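# Pack a limp desk robot arm into a floor case

## Task

Carry the small, unpowered robot arm (its joints swing freely when pushed) from the desk into the open case on the floor, sitting deep enough that the lid could close, and leave it settled. It must never drop more than a few centimetres. At the end the gripper must have let go and the robot must have backed away, standing upright with no lean. The arm must stay in the case by itself, not because the robot is holding it.

## Robot and tools

Robot: a Hello Robot Stretch 3 with one arm. It has a two-wheel base (0.33 m long, 0.34 m wide), a lift that moves the arm up and down a mast, and a telescoping arm that reaches out to the robot's RIGHT side. The base cannot slide sideways, so to shift the gripper forward or back you drive the base. Turning in place pivots about the point midway between the drive wheels, 0.05 m behind the front edge. With the arm pulled in and the wrist folded, a turn sweeps a circle of radius 0.28 m; an unfolded, level wrist reaches past that circle.

Frames: the base frame has its origin on the floor between the drive wheels, x forward, y left, z up. hand_pose is reported in this frame, at the point where the closed fingertips meet; with all wrist joints at zero its x axis is up, y points back along the arm toward the mast, z toward the robot's rear. The odometry frame is where the base frame was when the scene began. Heading is positive to the left, in -3.142 to 3.142.

execute_actions: argument actions is a list holding exactly one action (or empty, which only reports state and pictures). An action may contain base, joints, or both, plus optional contact_limits; its motions start together. base holds exactly one command: {"translate_m": d}, a straight drive of d metres relative to where the base last reported itself, forward positive, range -1 to 1; or {"rotate_rad": d}, a turn in place of d radians relative to the current heading, left (counter-clockwise seen from above) positive, range -3.2 to 3.2. joints is one object keyed by joint name, each value an absolute target (not an offset): lift_m 0 to 1.1 (arm height on mast); arm_m 0 to 0.52 (extension); wrist_yaw_rad -1.345 to 4.42 (0 along the arm, positive toward the front, 3.0 folded over the base); wrist_pitch_rad -1.57 to 0.451 (0 level, negative tips fingers down); wrist_roll_rad -2.911 to 2.911 (0 fingers side by side, level); gripper_m -0.089 to 0.179 (bigger is wider; the real fingertip gap is about 0.007 less when nearly shut and 0.025 less when fully open, and zero below 0.007); head_pan_rad -3.953 to 1.73 (0 forward, positive left, -1.57 looks along the arm); head_tilt_rad -1.53 to 0.419 (negative down). Done tolerances: ±0.004 for lift, arm and gripper, ±0.02 for yaw, roll and head, ±0.05 for pitch. contact_limits takes only arm_m: a motor effort percentage (1 to 100) at which the arm motion halts; gentler with lower values, but too low halts at once; it also caps the holding force until the next action. Values above the maximum are cut down. cameras lists head_camera, nav_camera, wrist_camera or all; omitted or null gives all, [] gives none. A bad key or value rejects the whole call with no motion. Anything left out of an action may keep pushing toward an earlier target. A single action runs at most 15 s.

wait: seconds from 0 to 10; nothing new is commanded, and you get state and images back. zoom_image: camera plus region [x0, y0, x1, y1] in pixels of that camera's latest full picture, origin top-left, at most 504 by 504. finished_scene: scene number; it is final and reports success, and should only be called after the goal holds stably.

Results: base_status and joint_status tell how each motion ended: done (for the base, the wheels turned the full amount even if slipping), off_target (resting short and possibly still pushing), contact_stop (arm or lift hit something firmly; it then goes slack until commanded again, and a slack lift can sink under load or keep pressing), time_out, torque_fault (a wrist servo strained too long and goes limp for 10 s). on_its_own covers uncommanded joints; its 'held at' is the target, not the position. motor_effort is percent of maximum, positive toward higher joint values, bracket = peak; readings carry fixed biases and noise. Positive wheel effort pushes forward. base_tilt gives forward and right lean in degrees (bias up to about 4). turned_by_wheels and turned_by_imu report turning since last result. base_odometry counts wheel rotation, so slip looks like travel. lidar_m: 12 distances in metres from the base origin, 30-degree sectors starting straight ahead and going counter-clockwise (4th left, 7th behind, 10th right); '-' means nothing seen; the scan plane is 0.17 m above the floor, range 0.15 to 12 m, blind to clear objects; the mast and a low lift hide some sectors. wrist_depth_mm (45 to 1000) and head_depth_mm (280 to 4000, head image is sideways) are 7x7 median depth grids from the top left.

Cameras: head_camera and nav_camera ride on the head and follow pan and tilt; wrist_camera is on the gripper. Calibration is provided per camera (K, distortion, T_world_to_cam from base frame), with small errors that grow for the wrist camera.

Gripping: command gripper_m below the object's width to grasp; to release, go at least 0.02 above where the fingers made contact. Neither the reading nor 'done' confirms a grasp. Over-squeezing triggers a stall guard that weakens grip; send a new value to squeeze again.

Safety: fold or unfold the wrist only with lift_m between 0.32 and 0.95, wrist_pitch_rad -0.4 and roll near 0; once folded, lift may go down to 0.25. If wrist_yaw_rad is below -0.4, keep pitch at -0.5 or lower. The base goes fast (0.30 m/s, 1.9 rad/s) only when stowed (lift below 0.30, arm below 0.03, yaw above 2.54), otherwise 0.10 m/s and 0.63 rad/s. Pushing on something rigid with the gripper above about 0.45 m can tip the robot, as can repeat pushes after a contact_stop, driving while holding or pushing a fixed object, or snagging furniture (worst when reversing). If leaning, undo the last move in small steps, free the gripper, and lower lift_m to about 0.2. The base, wrist and head never stop on contact. Avoid dropping the limp arm, slamming, hard hits and strong pushes. Loose objects may occasionally be nudged by outside forces, and the simulation keeps running while you think.

Each tool is called as name([rows], argument=value, ...), one row to a line, values as JSON.

## Session

execute_actions([
  {"joints":{"head_pan_rad":-1.2,"head_tilt_rad":-0.6,"lift_m":0.27}},
])

execute_actions([
  {"joints":{"head_pan_rad":-3.4}},
], cameras=["nav_camera","head_camera"])

Scene clock: 2.73 s.
base_odometry: x=+0.000 y=+0.000 heading=+0.000 (m, m, rad; odometry frame)
turned_by_wheels: +0.000 (rad since the last result)
turned_by_imu: +0.000 (rad since the last result)
base_tilt: forward=+2.0 right=-0.1 (deg)
lidar_m: 1.89 2.15 2.01 2.03 1.84 1.85 2.64 1.90 1.74 1.76 2.20 1.71
head_depth_mm: 1588 1697 1840 1999 1860 1508 1256 / 1708 1835 1989 2160 1865 1490 1245 / 1855 2016 2194 2333 1842 1489 1245 / 2019 2205 2448 2399 1831 1482 1243 / 2205 2460 2729 2401 1820 1469 1233 / 2199 2386 2622 2382 1802 1468 1229 / 2023 2186 2371 2354 1801 1458 1221
base_status: not commanded
joint_positions: lift_m=+0.270 arm_m=+0.003 wrist_yaw_rad=+2.929 wrist_pitch_rad=-0.499 wrist_roll_rad=-0.008 gripper_m=+0.037 head_pan_rad=-1.193 head_tilt_rad=-0.592
joint_status: all done
motor_effort: left_wheel=-1(0) right_wheel=+1(0) lift_m=+30(30) arm_m=+0(0) wrist_yaw_rad=+0(0) wrist_pitch_rad=+8(8) wrist_roll_rad=+0(0) gripper_m=+1(0) head_pan_rad=-4(57) head_tilt_rad=-3(22) (%)
hand_pose: x=+0.0237 y=+0.0608 z=+0.2651 quat_wxyz=(+0.246, +0.697, +0.102, +0.666) (m; base frame)
wrist_depth_mm: - - - - - - - / - - - - - - - / 777 - 849 849 876 867 927 / 630 - 658 662 699 685 698 / 539 - 556 560 585 571 581 / 481 - - 476 496 495 498 / - - - 424 404 425 431
pictures: head_camera (sideways: a quarter turn clockwise sets it upright), nav_camera (sideways: a quarter turn counterclockwise sets it upright), wrist_camera
camera_calibration (this result's frames):
head_camera: T_world_to_cam=[[-0.230486, 0.473269, -0.850231, 1.1274], [0.924155, 0.380021, -0.0389928, 0.0507071], [0.304652, -0.794733, -0.524964, 0.634822], [0, 0, 0, 1]] pos_world=[0.0195887, -0.048318, 1.29378]
nav_camera: T_world_to_cam=[[0.184026, -0.544501, 0.818323, -1.02309], [-0.943065, -0.332483, -0.00915067, 0.0675405], [0.277061, -0.770048, -0.574685, 0.704516], [0, 0, 0, 1]] pos_world=[0.0567769, 0.00789377, 1.24271]
wrist_camera: T_world_to_cam=[[0.984559, -0.170298, 0.0405185, -0.0175298], [-0.0725675, -0.607703, -0.790842, 0.287592], [0.159302, 0.77569, -0.610678, 0.270313], [0, 0, 0, 1]] pos_world=[-0.0049324, -0.0378934, 0.393224]
Images, in order (width x height): head_camera 896x504, nav_camera 672x504, wrist_camera 644x364.

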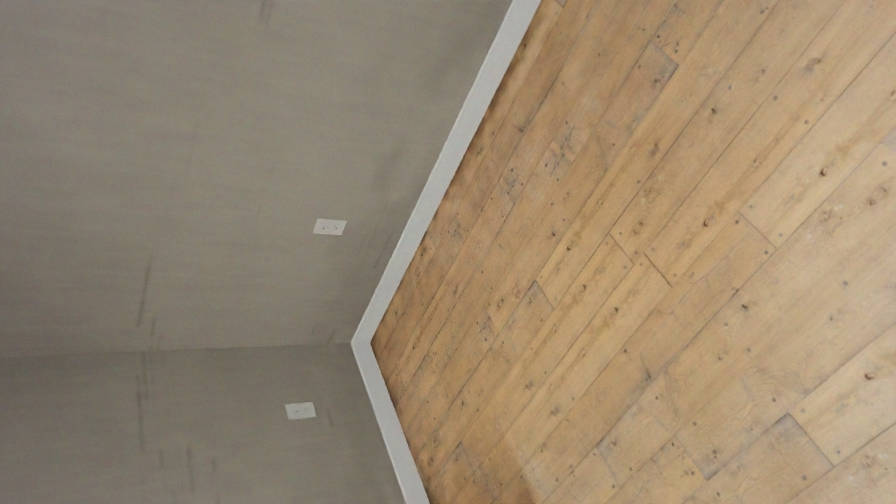

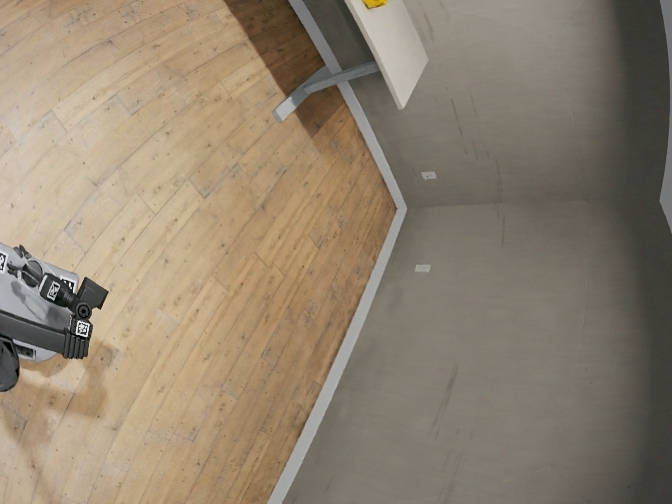

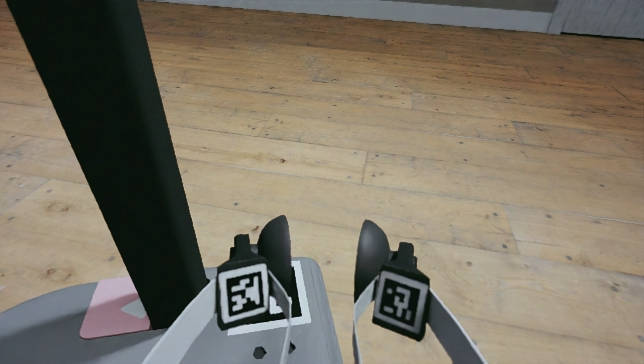

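Scene clock: 4.27 s.
base_odometry: x=+0.000 y=+0.000 heading=+0.000 (m, m, rad; odometry frame)
turned_by_wheels: +0.000 (rad since the last result)
turned_by_imu: +0.000 (rad since the last result)
base_tilt: forward=+2.2 right=-0.1 (deg)
lidar_m: 1.89 2.16 2.01 2.04 1.84 1.84 2.64 1.89 1.74 1.76 2.20 1.72
head_depth_mm: 2151 2347 2637 2028 1803 1501 1260 / 2188 2408 2664 2346 1860 1493 1258 / 2217 2435 2697 2437 1837 1485 1240 / 2239 2477 2728 2428 1828 1471 1237 / 2260 2494 2779 2383 1815 1462 1238 / 2292 2538 2848 2380 1796 1472 1232 / 2324 2571 2866 2343 1793 1448 1225
base_status: not commanded
joint_positions: lift_m=+0.270 arm_m=+0.003 wrist_yaw_rad=+2.929 wrist_pitch_rad=-0.499 wrist_roll_rad=-0.008 gripper_m=+0.037 head_pan_rad=-3.393 head_tilt_rad=-0.592
joint_status: all done
motor_effort: left_wheel=+0(0) right_wheel=+1(0) lift_m=+30(30) arm_m=+0(0) wrist_yaw_rad=+0(0) wrist_pitch_rad=+8(8) wrist_roll_rad=+0(0) gripper_m=+1(1) head_pan_rad=-5(56) head_tilt_rad=-3(3) (%)
hand_pose: x=+0.0237 y=+0.0608 z=+0.2651 quat_wxyz=(+0.246, +0.697, +0.102, +0.666) (m; base frame)
wrist_depth_mm: - - - - - - - / - - - - - - - / 785 - 816 859 880 883 910 / 654 - 656 685 680 695 682 / 533 - 569 563 574 573 582 / 474 - - 484 510 494 492 / - - - 422 412 424 429
pictures: head_camera (sideways: a quarter turn clockwise sets it upright), nav_camera (sideways: a quarter turn counterclockwise sets it upright)
camera_calibration (this result's frames):
head_camera: T_world_to_cam=[[0.518553, -0.0921926, -0.85006, 1.12261], [-0.236519, -0.970844, -0.0389889, 0.0577821], [-0.821682, 0.221273, -0.52524, 0.642052], [0, 0, 0, 1]] pos_world=[-0.0409021, 0.0175246, 1.29377]
nav_camera: T_world_to_cam=[[-0.5488, 0.17167, 0.818137, -1.01838], [0.286098, 0.958157, -0.00913801, 0.0600261], [-0.785472, 0.229053, -0.574951, 0.711343], [0, 0, 0, 1]] pos_world=[-0.0173185, -0.0456245, 1.24271]
Images, in order (width x height): head_camera 896x504, nav_camera 672x504.

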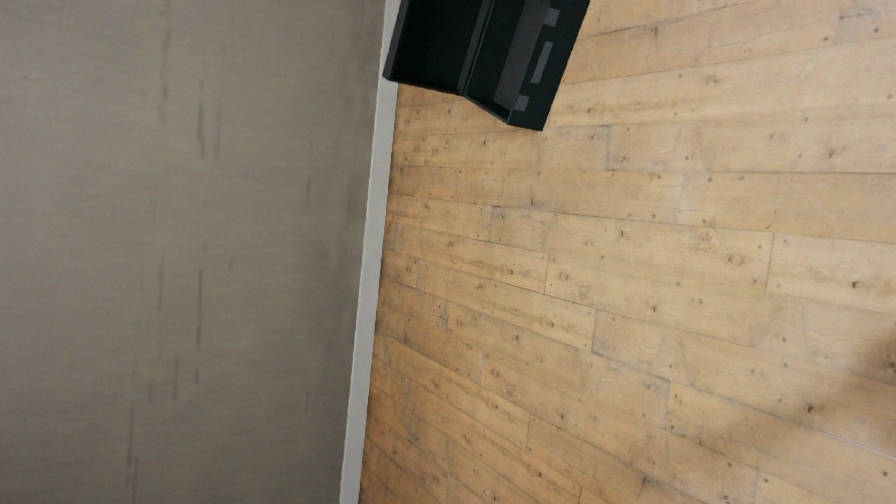

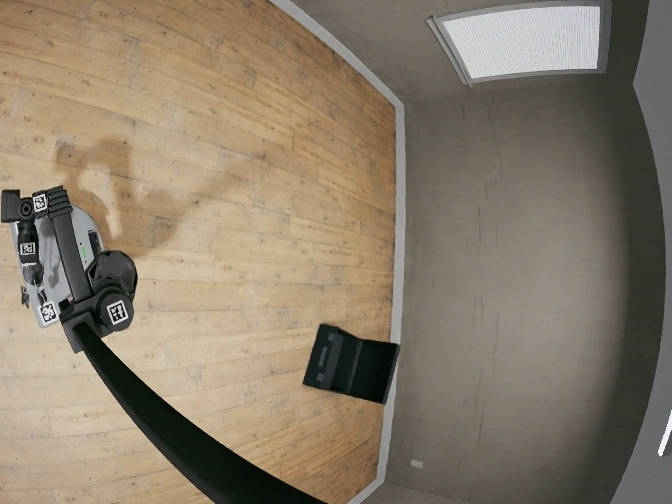

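execute_actions([
  {"joints":{"head_pan_rad":0.0,"head_tilt_rad":-0.5}},
], cameras=["nav_camera","head_camera"])

Scene clock: 9.23 s.
base_odometry: x=+0.000 y=+0.000 heading=+0.000 (m, m, rad; odometry frame)
turned_by_wheels: +0.000 (rad since the last result)
turned_by_imu: +0.000 (rad since the last result)
base_tilt: forward=+2.0 right=+0.0 (deg)
lidar_m: 1.89 2.16 2.01 2.03 1.84 1.84 2.64 1.89 1.74 1.76 2.20 1.72
head_depth_mm: 1740 1864 1957 2185 2063 1612 1319 / 1808 1932 2011 2288 2060 1596 1319 / 1871 2007 2064 2400 2032 1591 1312 / 1928 2106 2028 2493 2017 1589 1301 / 1985 2192 1989 2394 2003 1575 1298 / 2077 2264 2414 2656 1975 1560 1293 / 2171 2389 2596 2717 1971 1562 1284
base_status: not commanded
joint_positions: lift_m=+0.270 arm_m=+0.003 wrist_yaw_rad=+2.929 wrist_pitch_rad=-0.499 wrist_roll_rad=-0.008 gripper_m=+0.037 head_pan_rad=-0.007 head_tilt_rad=-0.507
joint_status: all done
motor_effort: left_wheel=+0(0) right_wheel=+0(1) lift_m=+30(30) arm_m=+0(0) wrist_yaw_rad=+0(0) wrist_pitch_rad=+8(8) wrist_roll_rad=+0(0) gripper_m=+1(1) head_pan_rad=+4(54) head_tilt_rad=+2(8) (%)
hand_pose: x=+0.0237 y=+0.0608 z=+0.2651 quat_wxyz=(+0.246, +0.697, +0.102, +0.666) (m; base frame)
wrist_depth_mm: - - - - - - - / - - - - - - - / 820 - 817 838 836 870 887 / 651 - 658 679 669 692 702 / 534 - 571 553 573 580 577 / 477 - - 470 499 491 492 / - - - 422 410 431 423
pictures: head_camera (sideways: a quarter turn clockwise sets it upright), nav_camera (sideways: a quarter turn counterclockwise sets it upright)
camera_calibration (this result's frames):
head_camera: T_world_to_cam=[[-0.451225, -0.0363169, -0.891671, 1.18279], [-0.00160334, 0.999203, -0.0398852, 0.0575204], [0.892409, -0.0165676, -0.450924, 0.534898], [0, 0, 0, 1]] pos_world=[0.0564488, -0.00565735, 1.29815]
nav_camera: T_world_to_cam=[[0.50231, -0.0335207, 0.864037, -1.08464], [-0.0452915, -0.998897, -0.0124223, 0.0663245], [0.8635, -0.0328937, -0.503274, 0.608029], [0, 0, 0, 1]] pos_world=[0.0227962, 0.0498939, 1.244]
Images, in order (width x height): head_camera 896x504, nav_camera 672x504.

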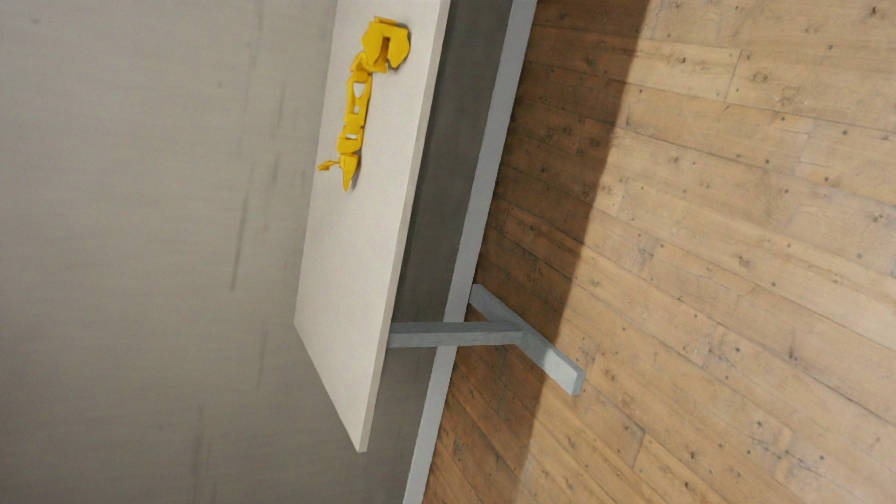

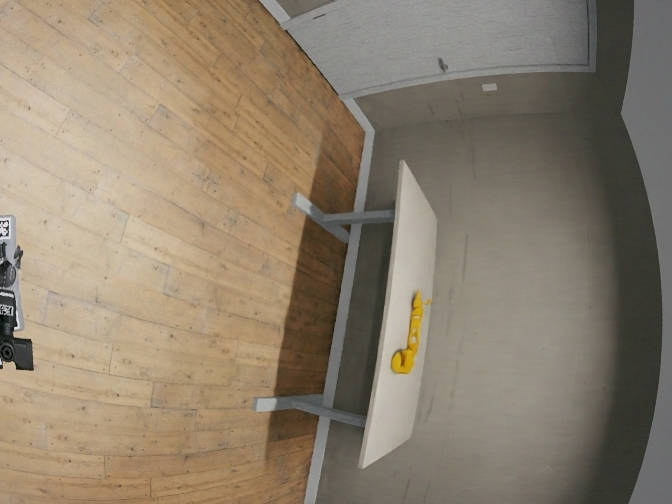

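execute_actions([
  {"base":{"rotate_rad":-0.21}},
], cameras=[])

execute_actions([
  {"base":{"translate_m":1.0}},
], cameras=[])

execute_actions([
  {"base":{"rotate_rad":1.396},"joints":{"head_pan_rad":-1.3,"head_tilt_rad":-0.9}},
], cameras=[])

execute_actions([
  {"joints":{"lift_m":0.94,"wrist_pitch_rad":-0.4}},
], cameras=["nav_camera"])

execute_actions([
  {"joints":{"wrist_yaw_rad":0.0,"gripper_m":0.09}},
], cameras=[])

execute_actions([
  {"joints":{"lift_m":1.05,"wrist_pitch_rad":-1.5,"arm_m":0.45}},
], cameras=["head_camera","wrist_camera"])

Scene clock: 22.03 s.
base_odometry: x=+0.000 y=+0.000 heading=-0.210 (m, m, rad; odometry frame)
turned_by_wheels: -0.210 (rad since the last result)
turned_by_imu: -0.210 (rad since the last result)
base_tilt: forward=+1.9 right=-0.1 (deg)
lidar_m: 2.14 1.89 2.02 2.01 2.23 1.84 2.61 2.12 1.75 1.74 1.94 1.72
head_depth_mm: 1750 1877 1968 1827 1995 1617 1323 / 1776 1908 2007 2286 1989 1597 1319 / 1806 1946 2041 2343 2039 1593 1313 / 1814 1976 2040 2364 2023 1589 1301 / 1857 1995 1999 2415 2009 1577 1297 / 1876 2048 1949 2443 1996 1569 1294 / 1912 2082 1939 2343 1975 1552 1290
base_status: done
joint_positions: lift_m=+0.270 arm_m=+0.003 wrist_yaw_rad=+2.929 wrist_pitch_rad=-0.499 wrist_roll_rad=-0.008 gripper_m=+0.037 head_pan_rad=-0.007 head_tilt_rad=-0.507
joint_status: not commanded
motor_effort: left_wheel=+3(7) right_wheel=-3(9) lift_m=+30(30) arm_m=+0(0) wrist_yaw_rad=+0(0) wrist_pitch_rad=+8(8) wrist_roll_rad=+0(0) gripper_m=+1(0) head_pan_rad=+3(4) head_tilt_rad=+1(2) (%)
hand_pose: x=+0.0237 y=+0.0608 z=+0.2651 quat_wxyz=(+0.246, +0.697, +0.102, +0.666) (m; base frame)
wrist_depth_mm: - - - - - - - / - - - - - - - / 811 - 836 860 857 895 910 / 653 - 666 661 688 691 708 / 548 - 564 559 572 570 587 / 474 - - 488 502 488 493 / - - - 427 412 421 435
pictures: none
No camera images: the call's "cameras" was empty. Leave "cameras" out to get every camera's image.

Scene clock: 26.97 s.
base_odometry: x=+0.978 y=-0.208 heading=-0.210 (m, m, rad; odometry frame)
turned_by_wheels: +0.000 (rad since the last result)
turned_by_imu: +0.000 (rad since the last result)
base_tilt: forward=+2.0 right=+0.0 (deg)
lidar_m: 1.15 0.98 1.82 1.80 2.03 2.73 2.84 2.34 1.93 1.92 0.86 0.88
head_depth_mm: 923 996 1082 1158 919 623 589 / 935 1011 1100 1181 912 670 588 / 948 1029 1124 1197 871 709 582 / 963 1043 1140 1212 830 706 580 / 978 1061 1163 1230 830 701 577 / 990 1080 1185 1223 886 696 590 / 1011 1099 1205 1210 881 695 602
base_status: done
joint_positions: lift_m=+0.270 arm_m=+0.003 wrist_yaw_rad=+2.929 wrist_pitch_rad=-0.499 wrist_roll_rad=-0.008 gripper_m=+0.037 head_pan_rad=-0.007 head_tilt_rad=-0.506
joint_status: not commanded
motor_effort: left_wheel=+2(9) right_wheel=-3(7) lift_m=+30(31) arm_m=+0(0) wrist_yaw_rad=+0(0) wrist_pitch_rad=+8(8) wrist_roll_rad=+0(0) gripper_m=+0(0) head_pan_rad=+4(4) head_tilt_rad=+2(2) (%)
hand_pose: x=+0.0237 y=+0.0607 z=+0.2650 quat_wxyz=(+0.246, +0.697, +0.102, +0.666) (m; base frame)
wrist_depth_mm: - - - - - - - / - - - - - - - / 771 - 845 848 873 825 808 / 623 - 657 672 685 680 703 / 542 - 558 566 567 574 589 / 479 - - 483 494 488 501 / - - - 424 410 426 431
pictures: none
No camera images: the call's "cameras" was empty. Leave "cameras" out to get every camera's image.

Scene clock: 29.03 s.
base_odometry: x=+0.978 y=-0.208 heading=+1.186 (m, m, rad; odometry frame)
turned_by_wheels: +1.396 (rad since the last result)
turned_by_imu: +1.402 (rad since the last result)
base_tilt: forward=+2.0 right=-0.1 (deg)
lidar_m: 1.80 1.90 2.62 2.74 2.70 1.98 1.92 1.62 0.87 1.15 0.98 0.99
head_depth_mm: 963 1070 907 692 639 1273 1130 / 990 1089 904 745 650 1266 1125 / 1018 1102 842 740 660 1259 1135 / 1050 1119 826 736 1350 1254 1147 / 1080 1110 878 730 1365 1244 1111 / 1116 1100 872 725 1384 1243 1100 / 1151 1087 868 721 1398 1233 1098
base_status: done
joint_positions: lift_m=+0.270 arm_m=+0.003 wrist_yaw_rad=+2.929 wrist_pitch_rad=-0.499 wrist_roll_rad=-0.008 gripper_m=+0.037 head_pan_rad=-1.293 head_tilt_rad=-0.889
joint_status: all done
motor_effort: left_wheel=-3(7) right_wheel=+3(11) lift_m=+31(30) arm_m=+0(0) wrist_yaw_rad=+0(0) wrist_pitch_rad=+8(8) wrist_roll_rad=+0(0) gripper_m=+1(1) head_pan_rad=-5(55) head_tilt_rad=-4(21) (%)
hand_pose: x=+0.0237 y=+0.0607 z=+0.2650 quat_wxyz=(+0.246, +0.697, +0.102, +0.666) (m; base frame)
wrist_depth_mm: - - - - - - - / - - - - - - - / 766 - 856 831 908 891 926 / 636 - 667 679 688 699 706 / 533 - 570 553 564 557 570 / 477 - - 484 498 482 499 / - - - 423 413 426 430
pictures: none
No camera images: the call's "cameras" was empty. Leave "cameras" out to get every camera's image.

Scene clock: 35.97 s.
base_odometry: x=+0.978 y=-0.208 heading=+1.186 (m, m, rad; odometry frame)
turned_by_wheels: +0.000 (rad since the last result)
turned_by_imu: +0.001 (rad since the last result)
base_tilt: forward=+2.1 right=-0.2 (deg)
lidar_m: 1.80 1.90 2.62 2.74 2.71 1.99 1.92 1.63 0.87 1.16 0.98 0.99
head_depth_mm: 966 1065 910 697 - 1249 1126 / 993 1090 902 765 - - - / 1020 1098 841 779 - - - / 1051 1118 824 754 - 1261 - / 1084 1106 880 730 1362 1246 1110 / 1116 1092 876 725 1389 1247 1102 / 1154 1083 866 720 1403 1234 1098
base_status: not commanded
joint_positions: lift_m=+0.940 arm_m=+0.003 wrist_yaw_rad=+2.929 wrist_pitch_rad=-0.419 wrist_roll_rad=-0.008 gripper_m=+0.037 head_pan_rad=-1.293 head_tilt_rad=-0.889
joint_status: all done
motor_effort: left_wheel=-3(3) right_wheel=+3(3) lift_m=+41(42) arm_m=+0(0) wrist_yaw_rad=+0(0) wrist_pitch_rad=+11(11) wrist_roll_rad=+0(0) gripper_m=+1(1) head_pan_rad=-5(5) head_tilt_rad=-4(4) (%)
hand_pose: x=+0.0260 y=+0.0713 z=+0.9522 quat_wxyz=(+0.220, +0.700, +0.074, +0.675) (m; base frame)
wrist_depth_mm: - - - - - - - / - - - - - - - / - - - - - - - / - - - - - - - / - - - - - - - / - - - - - - - / - - - - - - -
pictures: nav_camera (sideways: a quarter turn counterclockwise sets it upright)
camera_calibration (this result's frames):
nav_camera: T_world_to_cam=[[0.187473, -0.766215, 0.614629, -0.757645], [-0.971833, -0.235655, 0.00265186, 0.0523492], [0.142808, -0.597814, -0.788812, 0.983839], [0, 0, 0, 1]] pos_world=[0.0524119, 0.0199701, 1.2416]
Images, in order (width x height): nav_camera 672x504.

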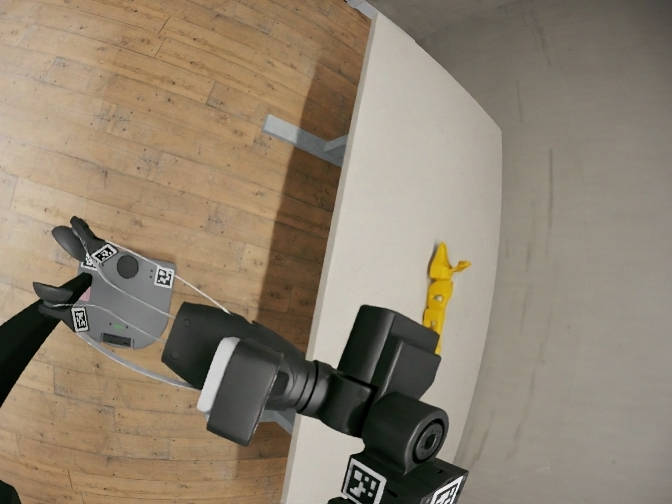

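Scene clock: 38.43 s.
base_odometry: x=+0.978 y=-0.208 heading=+1.186 (m, m, rad; odometry frame)
turned_by_wheels: +0.000 (rad since the last result)
turned_by_imu: +0.000 (rad since the last result)
base_tilt: forward=+2.1 right=+0.0 (deg)
lidar_m: 1.81 1.90 2.62 2.73 2.71 1.99 1.92 1.63 0.87 1.15 0.98 0.99
head_depth_mm: 968 1071 907 - - - 1092 / 992 1092 902 - - - 1109 / 1015 1101 841 723 671 1256 1116 / 1046 1117 825 734 1350 1255 1119 / 1081 1109 877 731 1368 1246 1109 / 1111 1095 873 725 1388 1244 1105 / 1153 1087 869 721 1405 1240 1101
base_status: not commanded
joint_positions: lift_m=+0.940 arm_m=+0.003 wrist_yaw_rad=+0.002 wrist_pitch_rad=-0.419 wrist_roll_rad=-0.008 gripper_m=+0.090 head_pan_rad=-1.293 head_tilt_rad=-0.889
joint_status: all done
motor_effort: left_wheel=-3(2) right_wheel=+3(3) lift_m=+42(41) arm_m=+0(0) wrist_yaw_rad=-1(2) wrist_pitch_rad=+11(10) wrist_roll_rad=+0(0) gripper_m=+1(81) head_pan_rad=-5(5) head_tilt_rad=-4(4) (%)
hand_pose: x=-0.0211 y=-0.3721 z=+0.9522 quat_wxyz=(+0.695, +0.149, -0.688, -0.146) (m; base frame)
wrist_depth_mm: 843 847 848 828 863 848 799 / 931 901 923 905 908 852 919 / 847 879 868 908 918 909 974 / 630 657 544 681 697 714 715 / 520 533 543 549 519 555 582 / 446 455 451 461 402 468 472 / 375 373 388 394 377 394 400
pictures: none
No camera images: the call's "cameras" was empty. Leave "cameras" out to get every camera's image.

Scene clock: 42.90 s.
base_odometry: x=+0.978 y=-0.208 heading=+1.186 (m, m, rad; odometry frame)
turned_by_wheels: +0.000 (rad since the last result)
turned_by_imu: +0.000 (rad since the last result)
base_tilt: forward=+1.9 right=-0.1 (deg)
lidar_m: 1.81 1.90 2.61 2.74 2.71 1.99 1.92 1.64 0.87 1.16 0.98 0.99
head_depth_mm: - 1088 895 690 640 1267 1127 / 992 1095 900 743 649 1272 1122 / 1020 1105 836 739 660 1256 1118 / 1050 1117 825 735 1349 1254 1113 / 1083 1108 878 730 1366 1248 1107 / 1116 1095 877 726 1385 1240 1105 / 1148 1083 867 722 1396 1237 1104
base_status: not commanded
joint_positions: lift_m=+1.050 arm_m=+0.450 wrist_yaw_rad=+0.000 wrist_pitch_rad=-1.496 wrist_roll_rad=-0.008 gripper_m=+0.090 head_pan_rad=-1.293 head_tilt_rad=-0.889
joint_status: all done
motor_effort: left_wheel=-3(3) right_wheel=+3(3) lift_m=+42(43) arm_m=+3(5) wrist_yaw_rad=+0(1) wrist_pitch_rad=-2(9) wrist_roll_rad=+0(0) gripper_m=+0(0) head_pan_rad=-4(5) head_tilt_rad=-5(4) (%)
hand_pose: x=-0.0216 y=-0.5896 z=+0.9312 quat_wxyz=(+0.520, +0.483, -0.516, -0.480) (m; base frame)
wrist_depth_mm: 368 368 365 366 363 361 360 / 329 314 310 321 361 370 367 / 375 372 376 371 362 373 376 / 378 372 376 372 372 371 376 / 380 376 382 378 377 375 380 / 379 383 380 378 379 304 378 / 386 386 387 390 376 383 384
pictures: head_camera (sideways: a quarter turn clockwise sets it upright), wrist_camera
camera_calibration (this result's frames):
head_camera: T_world_to_cam=[[-0.243729, 0.711114, -0.65948, 0.878847], [0.954619, 0.295914, -0.0337234, 0.0436469], [0.171168, -0.637771, -0.750965, 0.929617], [0, 0, 0, 1]] pos_world=[0.0134136, -0.0449929, 1.27916]
wrist_camera: T_world_to_cam=[[-0.998398, -0.0552996, -0.0119484, -0.0368679], [-0.0561007, 0.994996, 0.0826802, 0.547749], [0.00731643, 0.0832181, -0.996504, 1.1365], [0, 0, 0, 1]] pos_world=[-0.0143949, -0.641625, 1.0868]
Images, in order (width x height): head_camera 896x504, wrist_camera 644x364.

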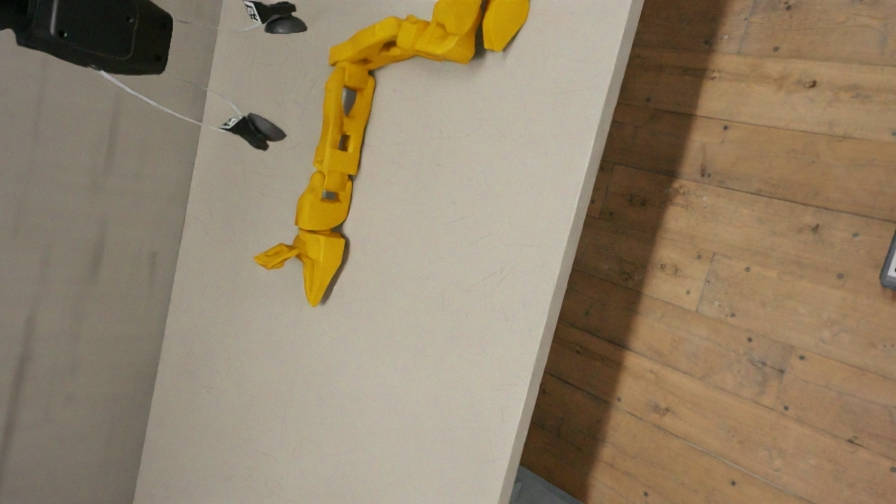

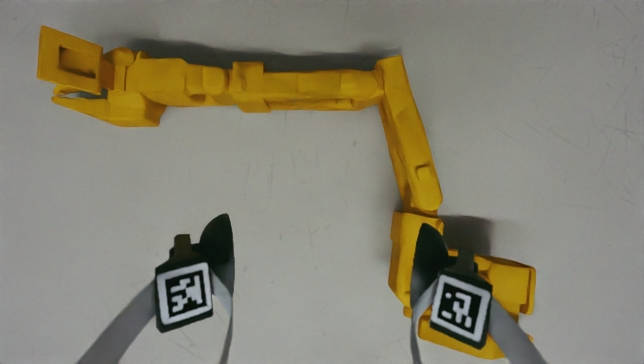

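execute_actions([
  {"base":{"translate_m":-0.07},"joints":{"arm_m":0.52,"wrist_roll_rad":-0.3,"lift_m":0.92,"wrist_pitch_rad":-1.47}},
], cameras=["wrist_camera"])

Scene clock: 48.33 s.
base_odometry: x=+0.952 y=-0.273 heading=+1.186 (m, m, rad; odometry frame)
turned_by_wheels: +0.000 (rad since the last result)
turned_by_imu: +0.001 (rad since the last result)
base_tilt: forward=+2.0 right=+0.0 (deg)
lidar_m: 1.88 1.97 2.72 2.75 2.60 1.92 1.85 1.63 0.83 1.16 1.07 1.03
head_depth_mm: 956 1077 911 667 639 1270 1126 / 990 1097 898 699 648 1267 1121 / 1020 1097 842 740 660 1257 1118 / 1048 1118 840 735 1352 1254 1116 / 1081 1105 847 731 1367 1249 1105 / 1112 1097 875 724 1385 1238 1102 / 1152 1084 867 719 1407 1238 1102
base_status: done
joint_positions: lift_m=+0.920 arm_m=+0.520 wrist_yaw_rad=+0.000 wrist_pitch_rad=-1.472 wrist_roll_rad=-0.294 gripper_m=+0.090 head_pan_rad=-1.293 head_tilt_rad=-0.889
joint_status: all done
motor_effort: left_wheel=-3(6) right_wheel=+3(5) lift_m=+30(34) arm_m=+3(4) wrist_yaw_rad=+0(0) wrist_pitch_rad=+1(3) wrist_roll_rad=-3(3) gripper_m=+0(1) head_pan_rad=-4(4) head_tilt_rad=-4(4) (%)
hand_pose: x=-0.0216 y=-0.6660 z=+0.8015 quat_wxyz=(+0.595, +0.539, -0.441, -0.401) (m; base frame)
wrist_depth_mm: 232 236 238 240 238 242 244 / 182 237 238 238 242 245 245 / 235 184 181 241 244 246 249 / 239 241 241 188 247 247 251 / 241 242 245 186 246 248 252 / 242 242 245 178 249 252 253 / 244 245 247 177 251 250 253
pictures: wrist_camera
camera_calibration (this result's frames):
wrist_camera: T_world_to_cam=[[-0.942539, -0.333673, 0.016825, -0.249873], [-0.332028, 0.941109, 0.0638015, 0.607772], [-0.037123, 0.054549, -0.997821, 0.994673], [0, 0, 0, 1]] pos_world=[0.00320776, -0.709615, 0.957933]
Images, in order (width x height): wrist_camera 644x364.

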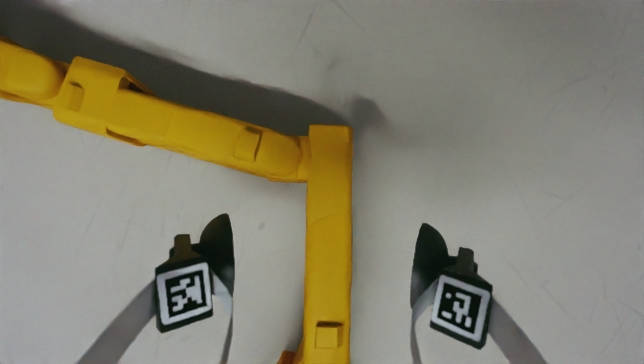

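execute_actions([
  {"joints":{"lift_m":0.866}},
], cameras=[])

execute_actions([
  {"joints":{"gripper_m":-0.02}},
], cameras=["wrist_camera"])

execute_actions([
  {"joints":{"lift_m":1.05,"head_tilt_rad":-0.5,"head_pan_rad":-1.5}},
], cameras=["wrist_camera"])

execute_actions([
  {"joints":{"arm_m":0.25,"wrist_pitch_rad":-0.15,"wrist_roll_rad":0.0,"lift_m":1.0}},
], cameras=["wrist_camera","nav_camera"])

Scene clock: 54.80 s.
base_odometry: x=+0.952 y=-0.273 heading=+1.186 (m, m, rad; odometry frame)
turned_by_wheels: +0.000 (rad since the last result)
turned_by_imu: +0.000 (rad since the last result)
base_tilt: forward=+1.9 right=+0.0 (deg)
lidar_m: 1.88 1.98 2.72 2.74 2.60 1.92 1.85 1.63 0.83 1.15 1.07 1.03
head_depth_mm: 944 - 906 668 641 1268 1129 / 993 1090 825 701 647 1264 1121 / 1020 1099 842 740 659 1264 1116 / 1048 1120 840 734 1340 1253 1113 / 1077 1111 846 730 1365 1249 1109 / 1113 1094 873 725 1394 1240 1106 / 1152 1084 866 720 1414 1231 1102
base_status: not commanded
joint_positions: lift_m=+0.866 arm_m=+0.520 wrist_yaw_rad=+0.000 wrist_pitch_rad=-1.472 wrist_roll_rad=-0.294 gripper_m=+0.090 head_pan_rad=-1.293 head_tilt_rad=-0.889
joint_status: all done
motor_effort: left_wheel=-2(3) right_wheel=+3(4) lift_m=+30(30) arm_m=+3(3) wrist_yaw_rad=+0(0) wrist_pitch_rad=+1(1) wrist_roll_rad=-3(3) gripper_m=+1(1) head_pan_rad=-4(5) head_tilt_rad=-4(4) (%)
hand_pose: x=-0.0216 y=-0.6660 z=+0.7476 quat_wxyz=(+0.595, +0.539, -0.441, -0.401) (m; base frame)
wrist_depth_mm: 183 182 184 185 187 189 190 / 129 184 184 187 188 190 190 / 171 127 127 135 189 192 192 / 186 187 188 134 193 193 193 / 187 187 191 132 192 194 196 / 188 188 192 127 193 195 195 / 189 190 192 123 196 196 199
pictures: none
No camera images: the call's "cameras" was empty. Leave "cameras" out to get every camera's image.

Scene clock: 56.40 s.
base_odometry: x=+0.952 y=-0.273 heading=+1.186 (m, m, rad; odometry frame)
turned_by_wheels: +0.000 (rad since the last result)
turned_by_imu: +0.000 (rad since the last result)
base_tilt: forward=+2.0 right=+0.0 (deg)
lidar_m: 1.88 1.97 2.72 2.74 2.61 1.92 1.85 1.63 0.83 1.15 1.07 1.03
head_depth_mm: 942 - 906 697 639 1272 1127 / 992 1089 814 691 648 1272 1123 / 1018 1099 842 740 659 1257 1115 / 1051 1118 838 733 1350 1252 1114 / 1077 1105 834 729 1375 1248 1109 / 1113 1098 873 724 1392 1247 1103 / 1150 1083 865 721 1407 1237 1099
base_status: not commanded
joint_positions: lift_m=+0.866 arm_m=+0.520 wrist_yaw_rad=+0.000 wrist_pitch_rad=-1.470 wrist_roll_rad=-0.298 gripper_m=-0.019 head_pan_rad=-1.293 head_tilt_rad=-0.889
joint_status: all done
motor_effort: left_wheel=-3(4) right_wheel=+5(7) lift_m=+32(31) arm_m=+3(3) wrist_yaw_rad=+0(0) wrist_pitch_rad=+0(1) wrist_roll_rad=-1(3) gripper_m=-20(94) head_pan_rad=-4(4) head_tilt_rad=-5(4) (%)
hand_pose: x=-0.0216 y=-0.6666 z=+0.7475 quat_wxyz=(+0.597, +0.539, -0.441, -0.399) (m; base frame)
wrist_depth_mm: 181 183 185 185 188 189 189 / 129 183 185 189 189 191 192 / 171 126 127 135 189 191 193 / 184 186 188 133 191 194 195 / 187 188 190 130 192 194 195 / 187 189 189 125 194 194 196 / 188 190 193 123 195 196 199
pictures: wrist_camera
camera_calibration (this result's frames):
wrist_camera: T_world_to_cam=[[-0.941169, -0.337463, 0.0178703, -0.252417], [-0.335822, 0.939879, 0.0620619, 0.612116], [-0.0377395, 0.0524095, -0.997912, 0.939403], [0, 0, 0, 1]] pos_world=[0.00344703, -0.70973, 0.903963]
Images, in order (width x height): wrist_camera 644x364.

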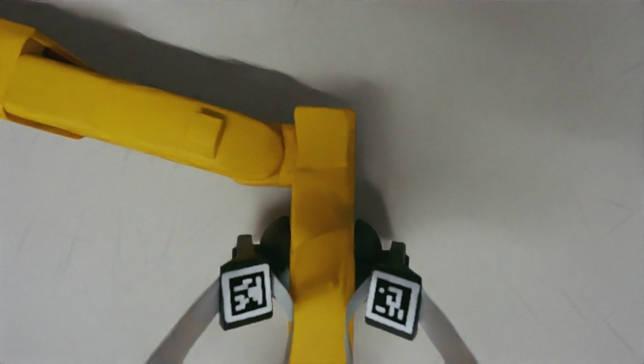

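Scene clock: 58.90 s.
base_odometry: x=+0.952 y=-0.273 heading=+1.186 (m, m, rad; odometry frame)
turned_by_wheels: +0.000 (rad since the last result)
turned_by_imu: +0.000 (rad since the last result)
base_tilt: forward=+1.9 right=+0.0 (deg)
lidar_m: 1.88 1.98 2.72 2.75 2.61 1.93 1.86 1.63 0.83 1.15 1.07 1.03
head_depth_mm: 942 995 1126 1189 919 717 589 / 946 1003 1133 1196 569 710 585 / 949 - - 1188 578 708 582 / 957 1041 1135 1124 900 704 578 / 963 1045 1147 1211 890 700 577 / 969 1052 1154 1218 883 695 588 / 973 1063 1162 1148 880 692 586
base_status: not commanded
joint_positions: lift_m=+1.050 arm_m=+0.520 wrist_yaw_rad=+0.000 wrist_pitch_rad=-1.466 wrist_roll_rad=-0.299 gripper_m=-0.016 head_pan_rad=-1.493 head_tilt_rad=-0.507
joint_status: all done
motor_effort: left_wheel=-3(4) right_wheel=+3(6) lift_m=+48(50) arm_m=+3(3) wrist_yaw_rad=+0(1) wrist_pitch_rad=-2(3) wrist_roll_rad=+0(1) gripper_m=-19(21) head_pan_rad=-4(26) head_tilt_rad=+2(17) (%)
hand_pose: x=-0.0216 y=-0.6675 z=+0.9309 quat_wxyz=(+0.598, +0.538, -0.441, -0.398) (m; base frame)
wrist_depth_mm: 357 362 363 363 373 379 379 / 153 181 364 370 369 376 382 / 360 146 135 132 379 376 382 / 365 367 368 131 382 382 387 / 370 366 371 130 380 386 389 / 373 373 373 129 383 383 389 / 369 375 383 129 383 391 389
pictures: wrist_camera
camera_calibration (this result's frames):
wrist_camera: T_world_to_cam=[[-0.940579, -0.339029, 0.019266, -0.258351], [-0.337446, 0.939519, 0.0586062, 0.604576], [-0.03797, 0.0486225, -0.998095, 1.12015], [0, 0, 0, 1]] pos_world=[0.00354493, -0.710063, 1.08756]
Images, in order (width x height): wrist_camera 644x364.

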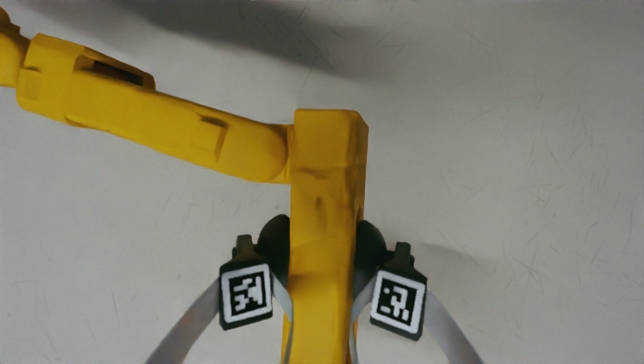

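Scene clock: 62.10 s.
base_odometry: x=+0.952 y=-0.273 heading=+1.186 (m, m, rad; odometry frame)
turned_by_wheels: +0.000 (rad since the last result)
turned_by_imu: +0.000 (rad since the last result)
base_tilt: forward=+2.0 right=-0.1 (deg)
lidar_m: 1.88 1.97 2.72 2.74 2.61 1.91 1.85 1.63 0.83 1.16 1.07 1.03
head_depth_mm: 940 1019 1078 1182 917 715 588 / 944 1025 - - 909 712 585 / 950 1027 1098 - 668 708 582 / 955 1041 1123 1119 862 702 579 / 964 1048 1145 1167 801 698 576 / 969 1054 1152 1220 883 698 589 / 977 1062 1168 1208 883 690 586
base_status: not commanded
joint_positions: lift_m=+1.000 arm_m=+0.250 wrist_yaw_rad=+0.000 wrist_pitch_rad=-0.232 wrist_roll_rad=-0.015 gripper_m=-0.016 head_pan_rad=-1.493 head_tilt_rad=-0.507
joint_status: wrist_pitch_rad off_target (ended at -0.232, target -0.150); the others done
on_its_own: wrist_pitch_rad is at rest, and its effort (+46) is outside its rest range (-20 to +32)
motor_effort: left_wheel=-3(6) right_wheel=+3(10) lift_m=+37(40) arm_m=-3(2) wrist_yaw_rad=+0(9) wrist_pitch_rad=+46(55) wrist_roll_rad=+7(15) gripper_m=-18(20) head_pan_rad=-4(4) head_tilt_rad=+2(2) (%)
hand_pose: x=-0.0215 y=-0.6392 z=+1.0564 quat_wxyz=(+0.708, +0.083, -0.697, -0.081) (m; base frame)
wrist_depth_mm: 624 607 609 598 614 589 612 / 648 639 640 641 630 631 640 / 672 670 665 115 680 678 662 / 747 742 118 117 698 716 712 / 770 741 121 122 754 765 772 / 627 609 127 124 723 708 765 / 531 141 519 128 541 574 589
pictures: nav_camera (sideways: a quarter turn counterclockwise sets it upright), wrist_camera
camera_calibration (this result's frames):
nav_camera: T_world_to_cam=[[0.00925128, -0.50311, 0.864173, -1.08181], [-0.999133, -0.0397271, -0.0124325, 0.0721563], [0.040586, -0.863309, -0.503041, 0.612746], [0, 0, 0, 1]] pos_world=[0.057233, -0.0124131, 1.244]
wrist_camera: T_world_to_cam=[[-0.997915, -0.03066, 0.0567981, -0.0948007], [-0.0641848, 0.378552, -0.923352, 1.25525], [0.00680895, -0.925072, -0.379731, -0.0306487], [0, 0, 0, 1]] pos_world=[-0.0138261, -0.506438, 1.15279]
Images, in order (width x height): nav_camera 672x504, wrist_camera 644x364.

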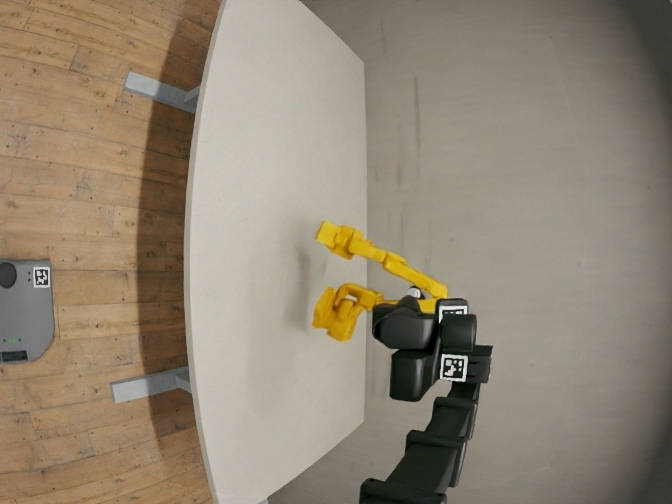

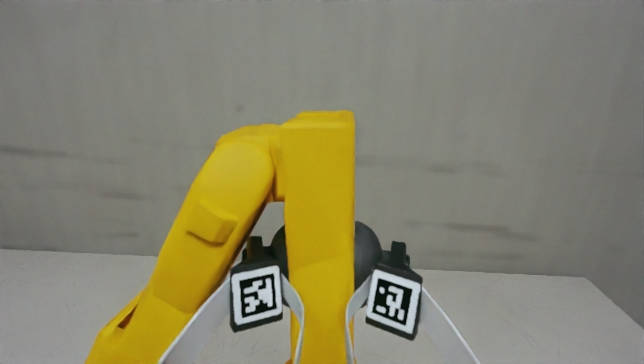

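execute_actions([
  {"joints":{"lift_m":1.1,"wrist_pitch_rad":-1.0,"arm_m":0.05}},
], cameras=["wrist_camera"])

execute_actions([
  {"base":{"rotate_rad":1.47}},
], cameras=[])

execute_actions([
  {"base":{"translate_m":1.0},"joints":{"lift_m":0.62,"head_tilt_rad":-1.1,"head_pan_rad":-1.2}},
], cameras=[])

execute_actions([
  {"base":{"translate_m":1.0}},
], cameras=[])

execute_actions([
  {"base":{"translate_m":0.205}},
], cameras=[])

execute_actions([
  {"base":{"rotate_rad":1.3}},
], cameras=["head_camera","wrist_camera"])

Scene clock: 71.80 s.
base_odometry: x=+0.952 y=-0.273 heading=+1.186 (m, m, rad; odometry frame)
turned_by_wheels: +0.000 (rad since the last result)
turned_by_imu: +0.001 (rad since the last result)
base_tilt: forward=+2.0 right=-0.2 (deg)
lidar_m: 1.87 1.98 2.72 2.75 2.61 1.91 1.85 1.64 0.82 1.15 1.07 1.03
head_depth_mm: 922 - - - 854 716 590 / 926 - - - - - 586 / 940 - 1118 - - - 331 / 958 1042 1138 1203 934 661 550 / 966 1044 1144 1215 890 343 564 / 971 1053 1157 1218 885 695 345 / 977 1062 1164 1210 879 692 573
base_status: not commanded
joint_positions: lift_m=+1.099 arm_m=+0.050 wrist_yaw_rad=+0.000 wrist_pitch_rad=-1.026 wrist_roll_rad=-0.013 gripper_m=-0.016 head_pan_rad=-1.493 head_tilt_rad=-0.507
joint_status: all done
motor_effort: left_wheel=-2(3) right_wheel=+4(3) lift_m=+47(52) arm_m=-2(3) wrist_yaw_rad=+0(1) wrist_pitch_rad=+14(44) wrist_roll_rad=+6(7) gripper_m=-18(18) head_pan_rad=-5(4) head_tilt_rad=+1(1) (%)
hand_pose: x=-0.0216 y=-0.3074 z=+1.0063 quat_wxyz=(+0.620, +0.350, -0.612, -0.345) (m; base frame)
wrist_depth_mm: 598 603 605 611 620 625 638 / 563 559 577 568 578 585 585 / 522 519 144 124 542 534 537 / 479 486 109 101 495 500 517 / 462 466 112 112 467 471 480 / - 169 127 124 - - - / - 177 - 140 - - -
pictures: wrist_camera
camera_calibration (this result's frames):
wrist_camera: T_world_to_cam=[[-0.998062, -0.0598052, 0.0171754, -0.0510023], [-0.0618651, 0.924222, -0.37681, 0.701247], [0.00666137, -0.377142, -0.926131, 0.975516], [0, 0, 0, 1]] pos_world=[-0.014019, -0.283249, 1.16857]
Images, in order (width x height): wrist_camera 644x364.

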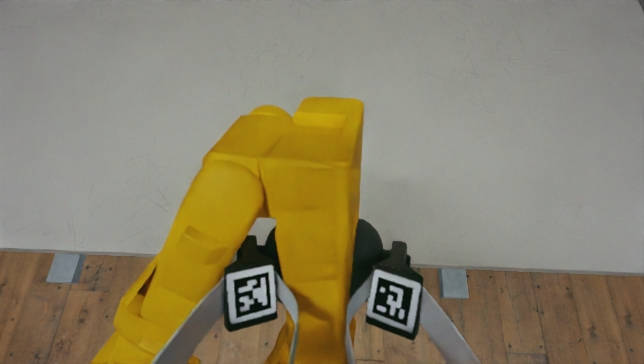

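Scene clock: 75.07 s.
base_odometry: x=+0.952 y=-0.273 heading=+2.656 (m, m, rad; odometry frame)
turned_by_wheels: +1.470 (rad since the last result)
turned_by_imu: +1.477 (rad since the last result)
base_tilt: forward=+2.0 right=-0.1 (deg)
lidar_m: 2.74 2.92 1.98 1.85 1.82 0.83 1.15 1.18 1.03 1.88 1.93 2.48
head_depth_mm: 1559 - - - 922 1609 1283 / 1557 - - - - - 1319 / 1568 - 1865 - - - 331 / 1589 1711 1882 2090 2093 1488 1208 / 1576 1709 1884 2076 2015 343 1262 / 1583 1722 1891 2097 1996 1575 344 / 1580 1720 1880 2075 1987 1566 1285
base_status: done
joint_positions: lift_m=+1.099 arm_m=+0.050 wrist_yaw_rad=+0.000 wrist_pitch_rad=-1.026 wrist_roll_rad=-0.013 gripper_m=-0.016 head_pan_rad=-1.493 head_tilt_rad=-0.507
joint_status: not commanded
motor_effort: left_wheel=-3(7) right_wheel=+4(8) lift_m=+47(47) arm_m=-3(3) wrist_yaw_rad=+0(0) wrist_pitch_rad=+15(15) wrist_roll_rad=+6(6) gripper_m=-17(18) head_pan_rad=-4(4) head_tilt_rad=+2(1) (%)
hand_pose: x=-0.0216 y=-0.3074 z=+1.0063 quat_wxyz=(+0.620, +0.350, -0.612, -0.345) (m; base frame)
wrist_depth_mm: - - - - - 620 641 / - - - - - 573 579 / - - 144 124 - 556 534 / - - 110 101 - - 511 / - - 112 112 - - 475 / - 169 127 124 - - 447 / - 178 - 141 - - 421
pictures: none
No camera images: the call's "cameras" was empty. Leave "cameras" out to get every camera's image.

Scene clock: 86.07 s.
base_odometry: x=+0.068 y=+0.194 heading=+2.656 (m, m, rad; odometry frame)
turned_by_wheels: +0.000 (rad since the last result)
turned_by_imu: -0.001 (rad since the last result)
base_tilt: forward=+2.1 right=-0.2 (deg)
lidar_m: 1.76 2.65 2.08 1.95 1.98 2.29 1.78 1.81 1.92 1.81 1.83 2.35
head_depth_mm: 1664 1868 1663 1481 1351 - 1092 / 1713 1886 1668 1479 1364 - - / 1760 1892 1663 1470 787 1157 - / 1805 1875 1636 1458 1272 1211 - / 1865 1867 1632 1452 1297 1187 1097 / 1940 1855 1618 1440 1302 1179 1082 / 1988 1839 1614 1432 1292 1173 1077
base_status: done
joint_positions: lift_m=+0.620 arm_m=+0.050 wrist_yaw_rad=+0.000 wrist_pitch_rad=-1.026 wrist_roll_rad=-0.013 gripper_m=-0.016 head_pan_rad=-1.207 head_tilt_rad=-1.086
joint_status: all done
motor_effort: left_wheel=-3(6) right_wheel=+3(8) lift_m=+36(41) arm_m=-2(3) wrist_yaw_rad=+0(0) wrist_pitch_rad=+15(14) wrist_roll_rad=+6(6) gripper_m=-18(18) head_pan_rad=+4(31) head_tilt_rad=-5(24) (%)
hand_pose: x=-0.0216 y=-0.3074 z=+0.5270 quat_wxyz=(+0.620, +0.350, -0.612, -0.345) (m; base frame)
wrist_depth_mm: 912 928 928 946 956 946 996 / 855 843 865 870 885 877 907 / 815 812 143 124 822 805 858 / 758 741 109 100 755 782 758 / 681 723 112 111 722 732 725 / 664 170 127 124 686 685 684 / 630 178 621 140 646 634 653
pictures: none
No camera images: the call's "cameras" was empty. Leave "cameras" out to get every camera's image.

Scene clock: 97.07 s.
base_odometry: x=-0.817 y=+0.661 heading=+2.655 (m, m, rad; odometry frame)
turned_by_wheels: +0.000 (rad since the last result)
turned_by_imu: -0.001 (rad since the last result)
base_tilt: forward=+2.0 right=+0.1 (deg)
lidar_m: 0.84 1.63 2.09 2.04 2.08 2.65 2.77 2.68 1.83 1.71 1.74 0.80
head_depth_mm: 1574 1820 1675 1488 1351 - 1097 / 1614 1838 1665 1474 1362 - - / 1664 1855 1660 1470 789 1160 - / 1715 1881 1638 1454 1281 1208 - / 1784 1868 1636 1442 1301 1185 1097 / 1822 1847 1626 1441 1290 1183 1080 / 1890 1845 1609 1433 1267 1175 1078
base_status: done
joint_positions: lift_m=+0.620 arm_m=+0.050 wrist_yaw_rad=+0.000 wrist_pitch_rad=-1.026 wrist_roll_rad=-0.013 gripper_m=-0.016 head_pan_rad=-1.207 head_tilt_rad=-1.086
joint_status: not commanded
motor_effort: left_wheel=-3(4) right_wheel=+3(7) lift_m=+36(36) arm_m=-3(3) wrist_yaw_rad=+0(0) wrist_pitch_rad=+15(14) wrist_roll_rad=+6(6) gripper_m=-17(17) head_pan_rad=+3(4) head_tilt_rad=-5(5) (%)
hand_pose: x=-0.0216 y=-0.3074 z=+0.5270 quat_wxyz=(+0.620, +0.350, -0.612, -0.345) (m; base frame)
wrist_depth_mm: 945 949 929 929 958 973 992 / 868 865 856 882 833 888 912 / 819 796 143 124 814 812 835 / 757 765 109 101 762 788 760 / 705 689 112 112 732 719 729 / 662 169 128 124 681 699 692 / 634 177 626 140 634 657 645
pictures: none
No camera images: the call's "cameras" was empty. Leave "cameras" out to get every camera's image.

Scene clock: 100.10 s.
base_odometry: x=-0.998 y=+0.757 heading=+2.655 (m, m, rad; odometry frame)
turned_by_wheels: +0.000 (rad since the last result)
turned_by_imu: +0.000 (rad since the last result)
base_tilt: forward=+2.0 right=-0.1 (deg)
lidar_m: 0.64 1.42 1.83 2.06 2.10 2.68 2.97 2.65 1.81 1.69 1.72 0.62
head_depth_mm: 1548 1808 1664 1482 1354 - 1098 / 1588 1824 1663 1470 1366 - - / 1641 1844 1649 1460 788 1156 - / 1692 1868 1638 1452 1272 1211 - / 1755 1874 1641 1443 1306 1182 1099 / 1806 1852 1622 1438 1297 1165 1079 / 1868 1854 1618 1433 1231 1151 1077
base_status: done
joint_positions: lift_m=+0.620 arm_m=+0.050 wrist_yaw_rad=+0.000 wrist_pitch_rad=-1.026 wrist_roll_rad=-0.013 gripper_m=-0.016 head_pan_rad=-1.207 head_tilt_rad=-1.086
joint_status: not commanded
motor_effort: left_wheel=-3(3) right_wheel=+3(8) lift_m=+37(37) arm_m=-3(3) wrist_yaw_rad=+0(0) wrist_pitch_rad=+15(14) wrist_roll_rad=+6(6) gripper_m=-17(17) head_pan_rad=+4(4) head_tilt_rad=-5(5) (%)
hand_pose: x=-0.0216 y=-0.3074 z=+0.5270 quat_wxyz=(+0.620, +0.350, -0.612, -0.345) (m; base frame)
wrist_depth_mm: 957 931 947 961 956 959 936 / 890 853 863 879 857 919 921 / 804 805 143 124 841 818 883 / 734 751 109 101 760 774 784 / 695 706 112 112 697 732 718 / 683 170 127 124 682 685 670 / 602 177 622 140 622 631 647
pictures: none
No camera images: the call's "cameras" was empty. Leave "cameras" out to get every camera's image.

Scene clock: 103.10 s.
base_odometry: x=-0.998 y=+0.757 heading=-2.328 (m, m, rad; odometry frame)
turned_by_wheels: +1.300 (rad since the last result)
turned_by_imu: +1.306 (rad since the last result)
base_tilt: forward=+1.9 right=-0.1 (deg)
lidar_m: 2.08 2.06 2.26 2.97 3.34 2.10 1.70 1.69 0.62 0.64 0.63 1.54
head_depth_mm: 1357 1643 1667 1433 1347 - 1098 / 1358 1641 1655 1175 1263 - - / 1355 1640 1657 1202 788 1157 - / 1358 1643 1638 1290 1250 1203 - / 1364 1636 1630 1449 1288 1183 1099 / 1361 1643 1620 1445 1299 1182 1082 / 1365 1640 1617 1436 1291 1176 1079
base_status: done
joint_positions: lift_m=+0.620 arm_m=+0.050 wrist_yaw_rad=+0.000 wrist_pitch_rad=-1.026 wrist_roll_rad=-0.013 gripper_m=-0.016 head_pan_rad=-1.207 head_tilt_rad=-1.086
joint_status: not commanded
motor_effort: left_wheel=-3(7) right_wheel=+4(8) lift_m=+37(36) arm_m=-3(3) wrist_yaw_rad=+0(1) wrist_pitch_rad=+14(15) wrist_roll_rad=+6(6) gripper_m=-17(17) head_pan_rad=+4(4) head_tilt_rad=-5(5) (%)
hand_pose: x=-0.0216 y=-0.3074 z=+0.5270 quat_wxyz=(+0.620, +0.350, -0.612, -0.345) (m; base frame)
wrist_depth_mm: 906 506 473 460 450 966 999 / 853 830 555 529 533 915 891 / 811 832 144 124 649 834 814 / 731 746 109 101 736 775 791 / 707 690 112 112 691 726 727 / 659 169 127 124 678 690 672 / 625 177 613 140 625 647 641
pictures: head_camera (sideways: a quarter turn clockwise sets it upright), wrist_camera
camera_calibration (this result's frames):
head_camera: T_world_to_cam=[[-0.345063, 0.794623, -0.499505, 0.671047], [0.923308, 0.382998, -0.0285487, 0.037093], [0.168624, -0.471048, -0.86584, 1.07898], [0, 0, 0, 1]] pos_world=[0.0153634, -0.0391851, 1.27047]
wrist_camera: T_world_to_cam=[[-0.998061, -0.0598209, 0.0171848, -0.0427806], [-0.0618831, 0.924221, -0.37681, 0.520655], [0.00665852, -0.377143, -0.926131, 0.531639], [0, 0, 0, 1]] pos_world=[-0.0140179, -0.283256, 0.689291]
Images, in order (width x height): head_camera 896x504, wrist_camera 644x364.

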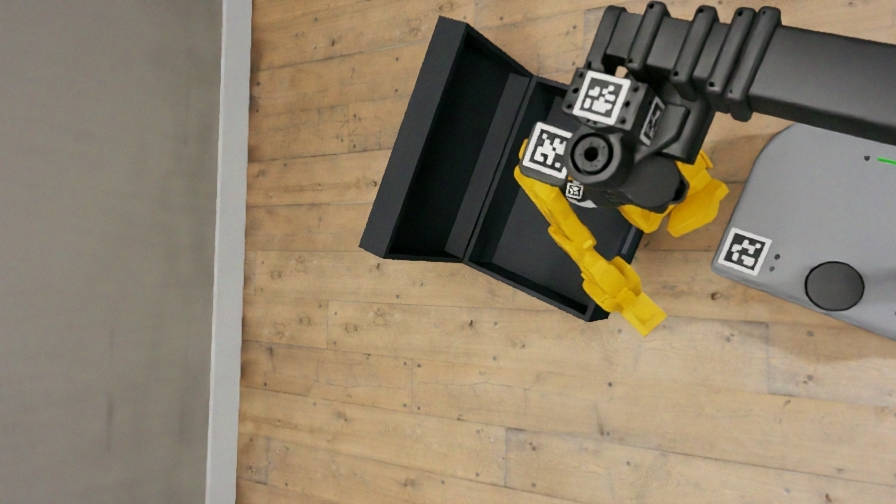

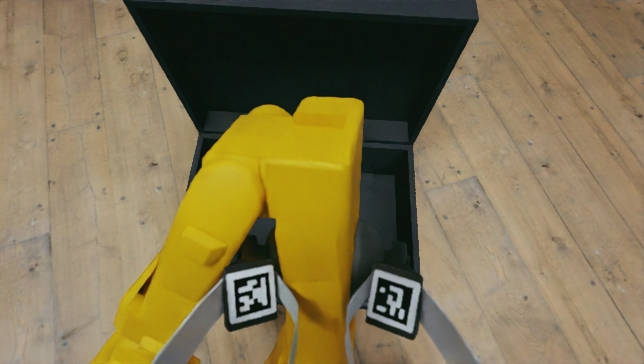

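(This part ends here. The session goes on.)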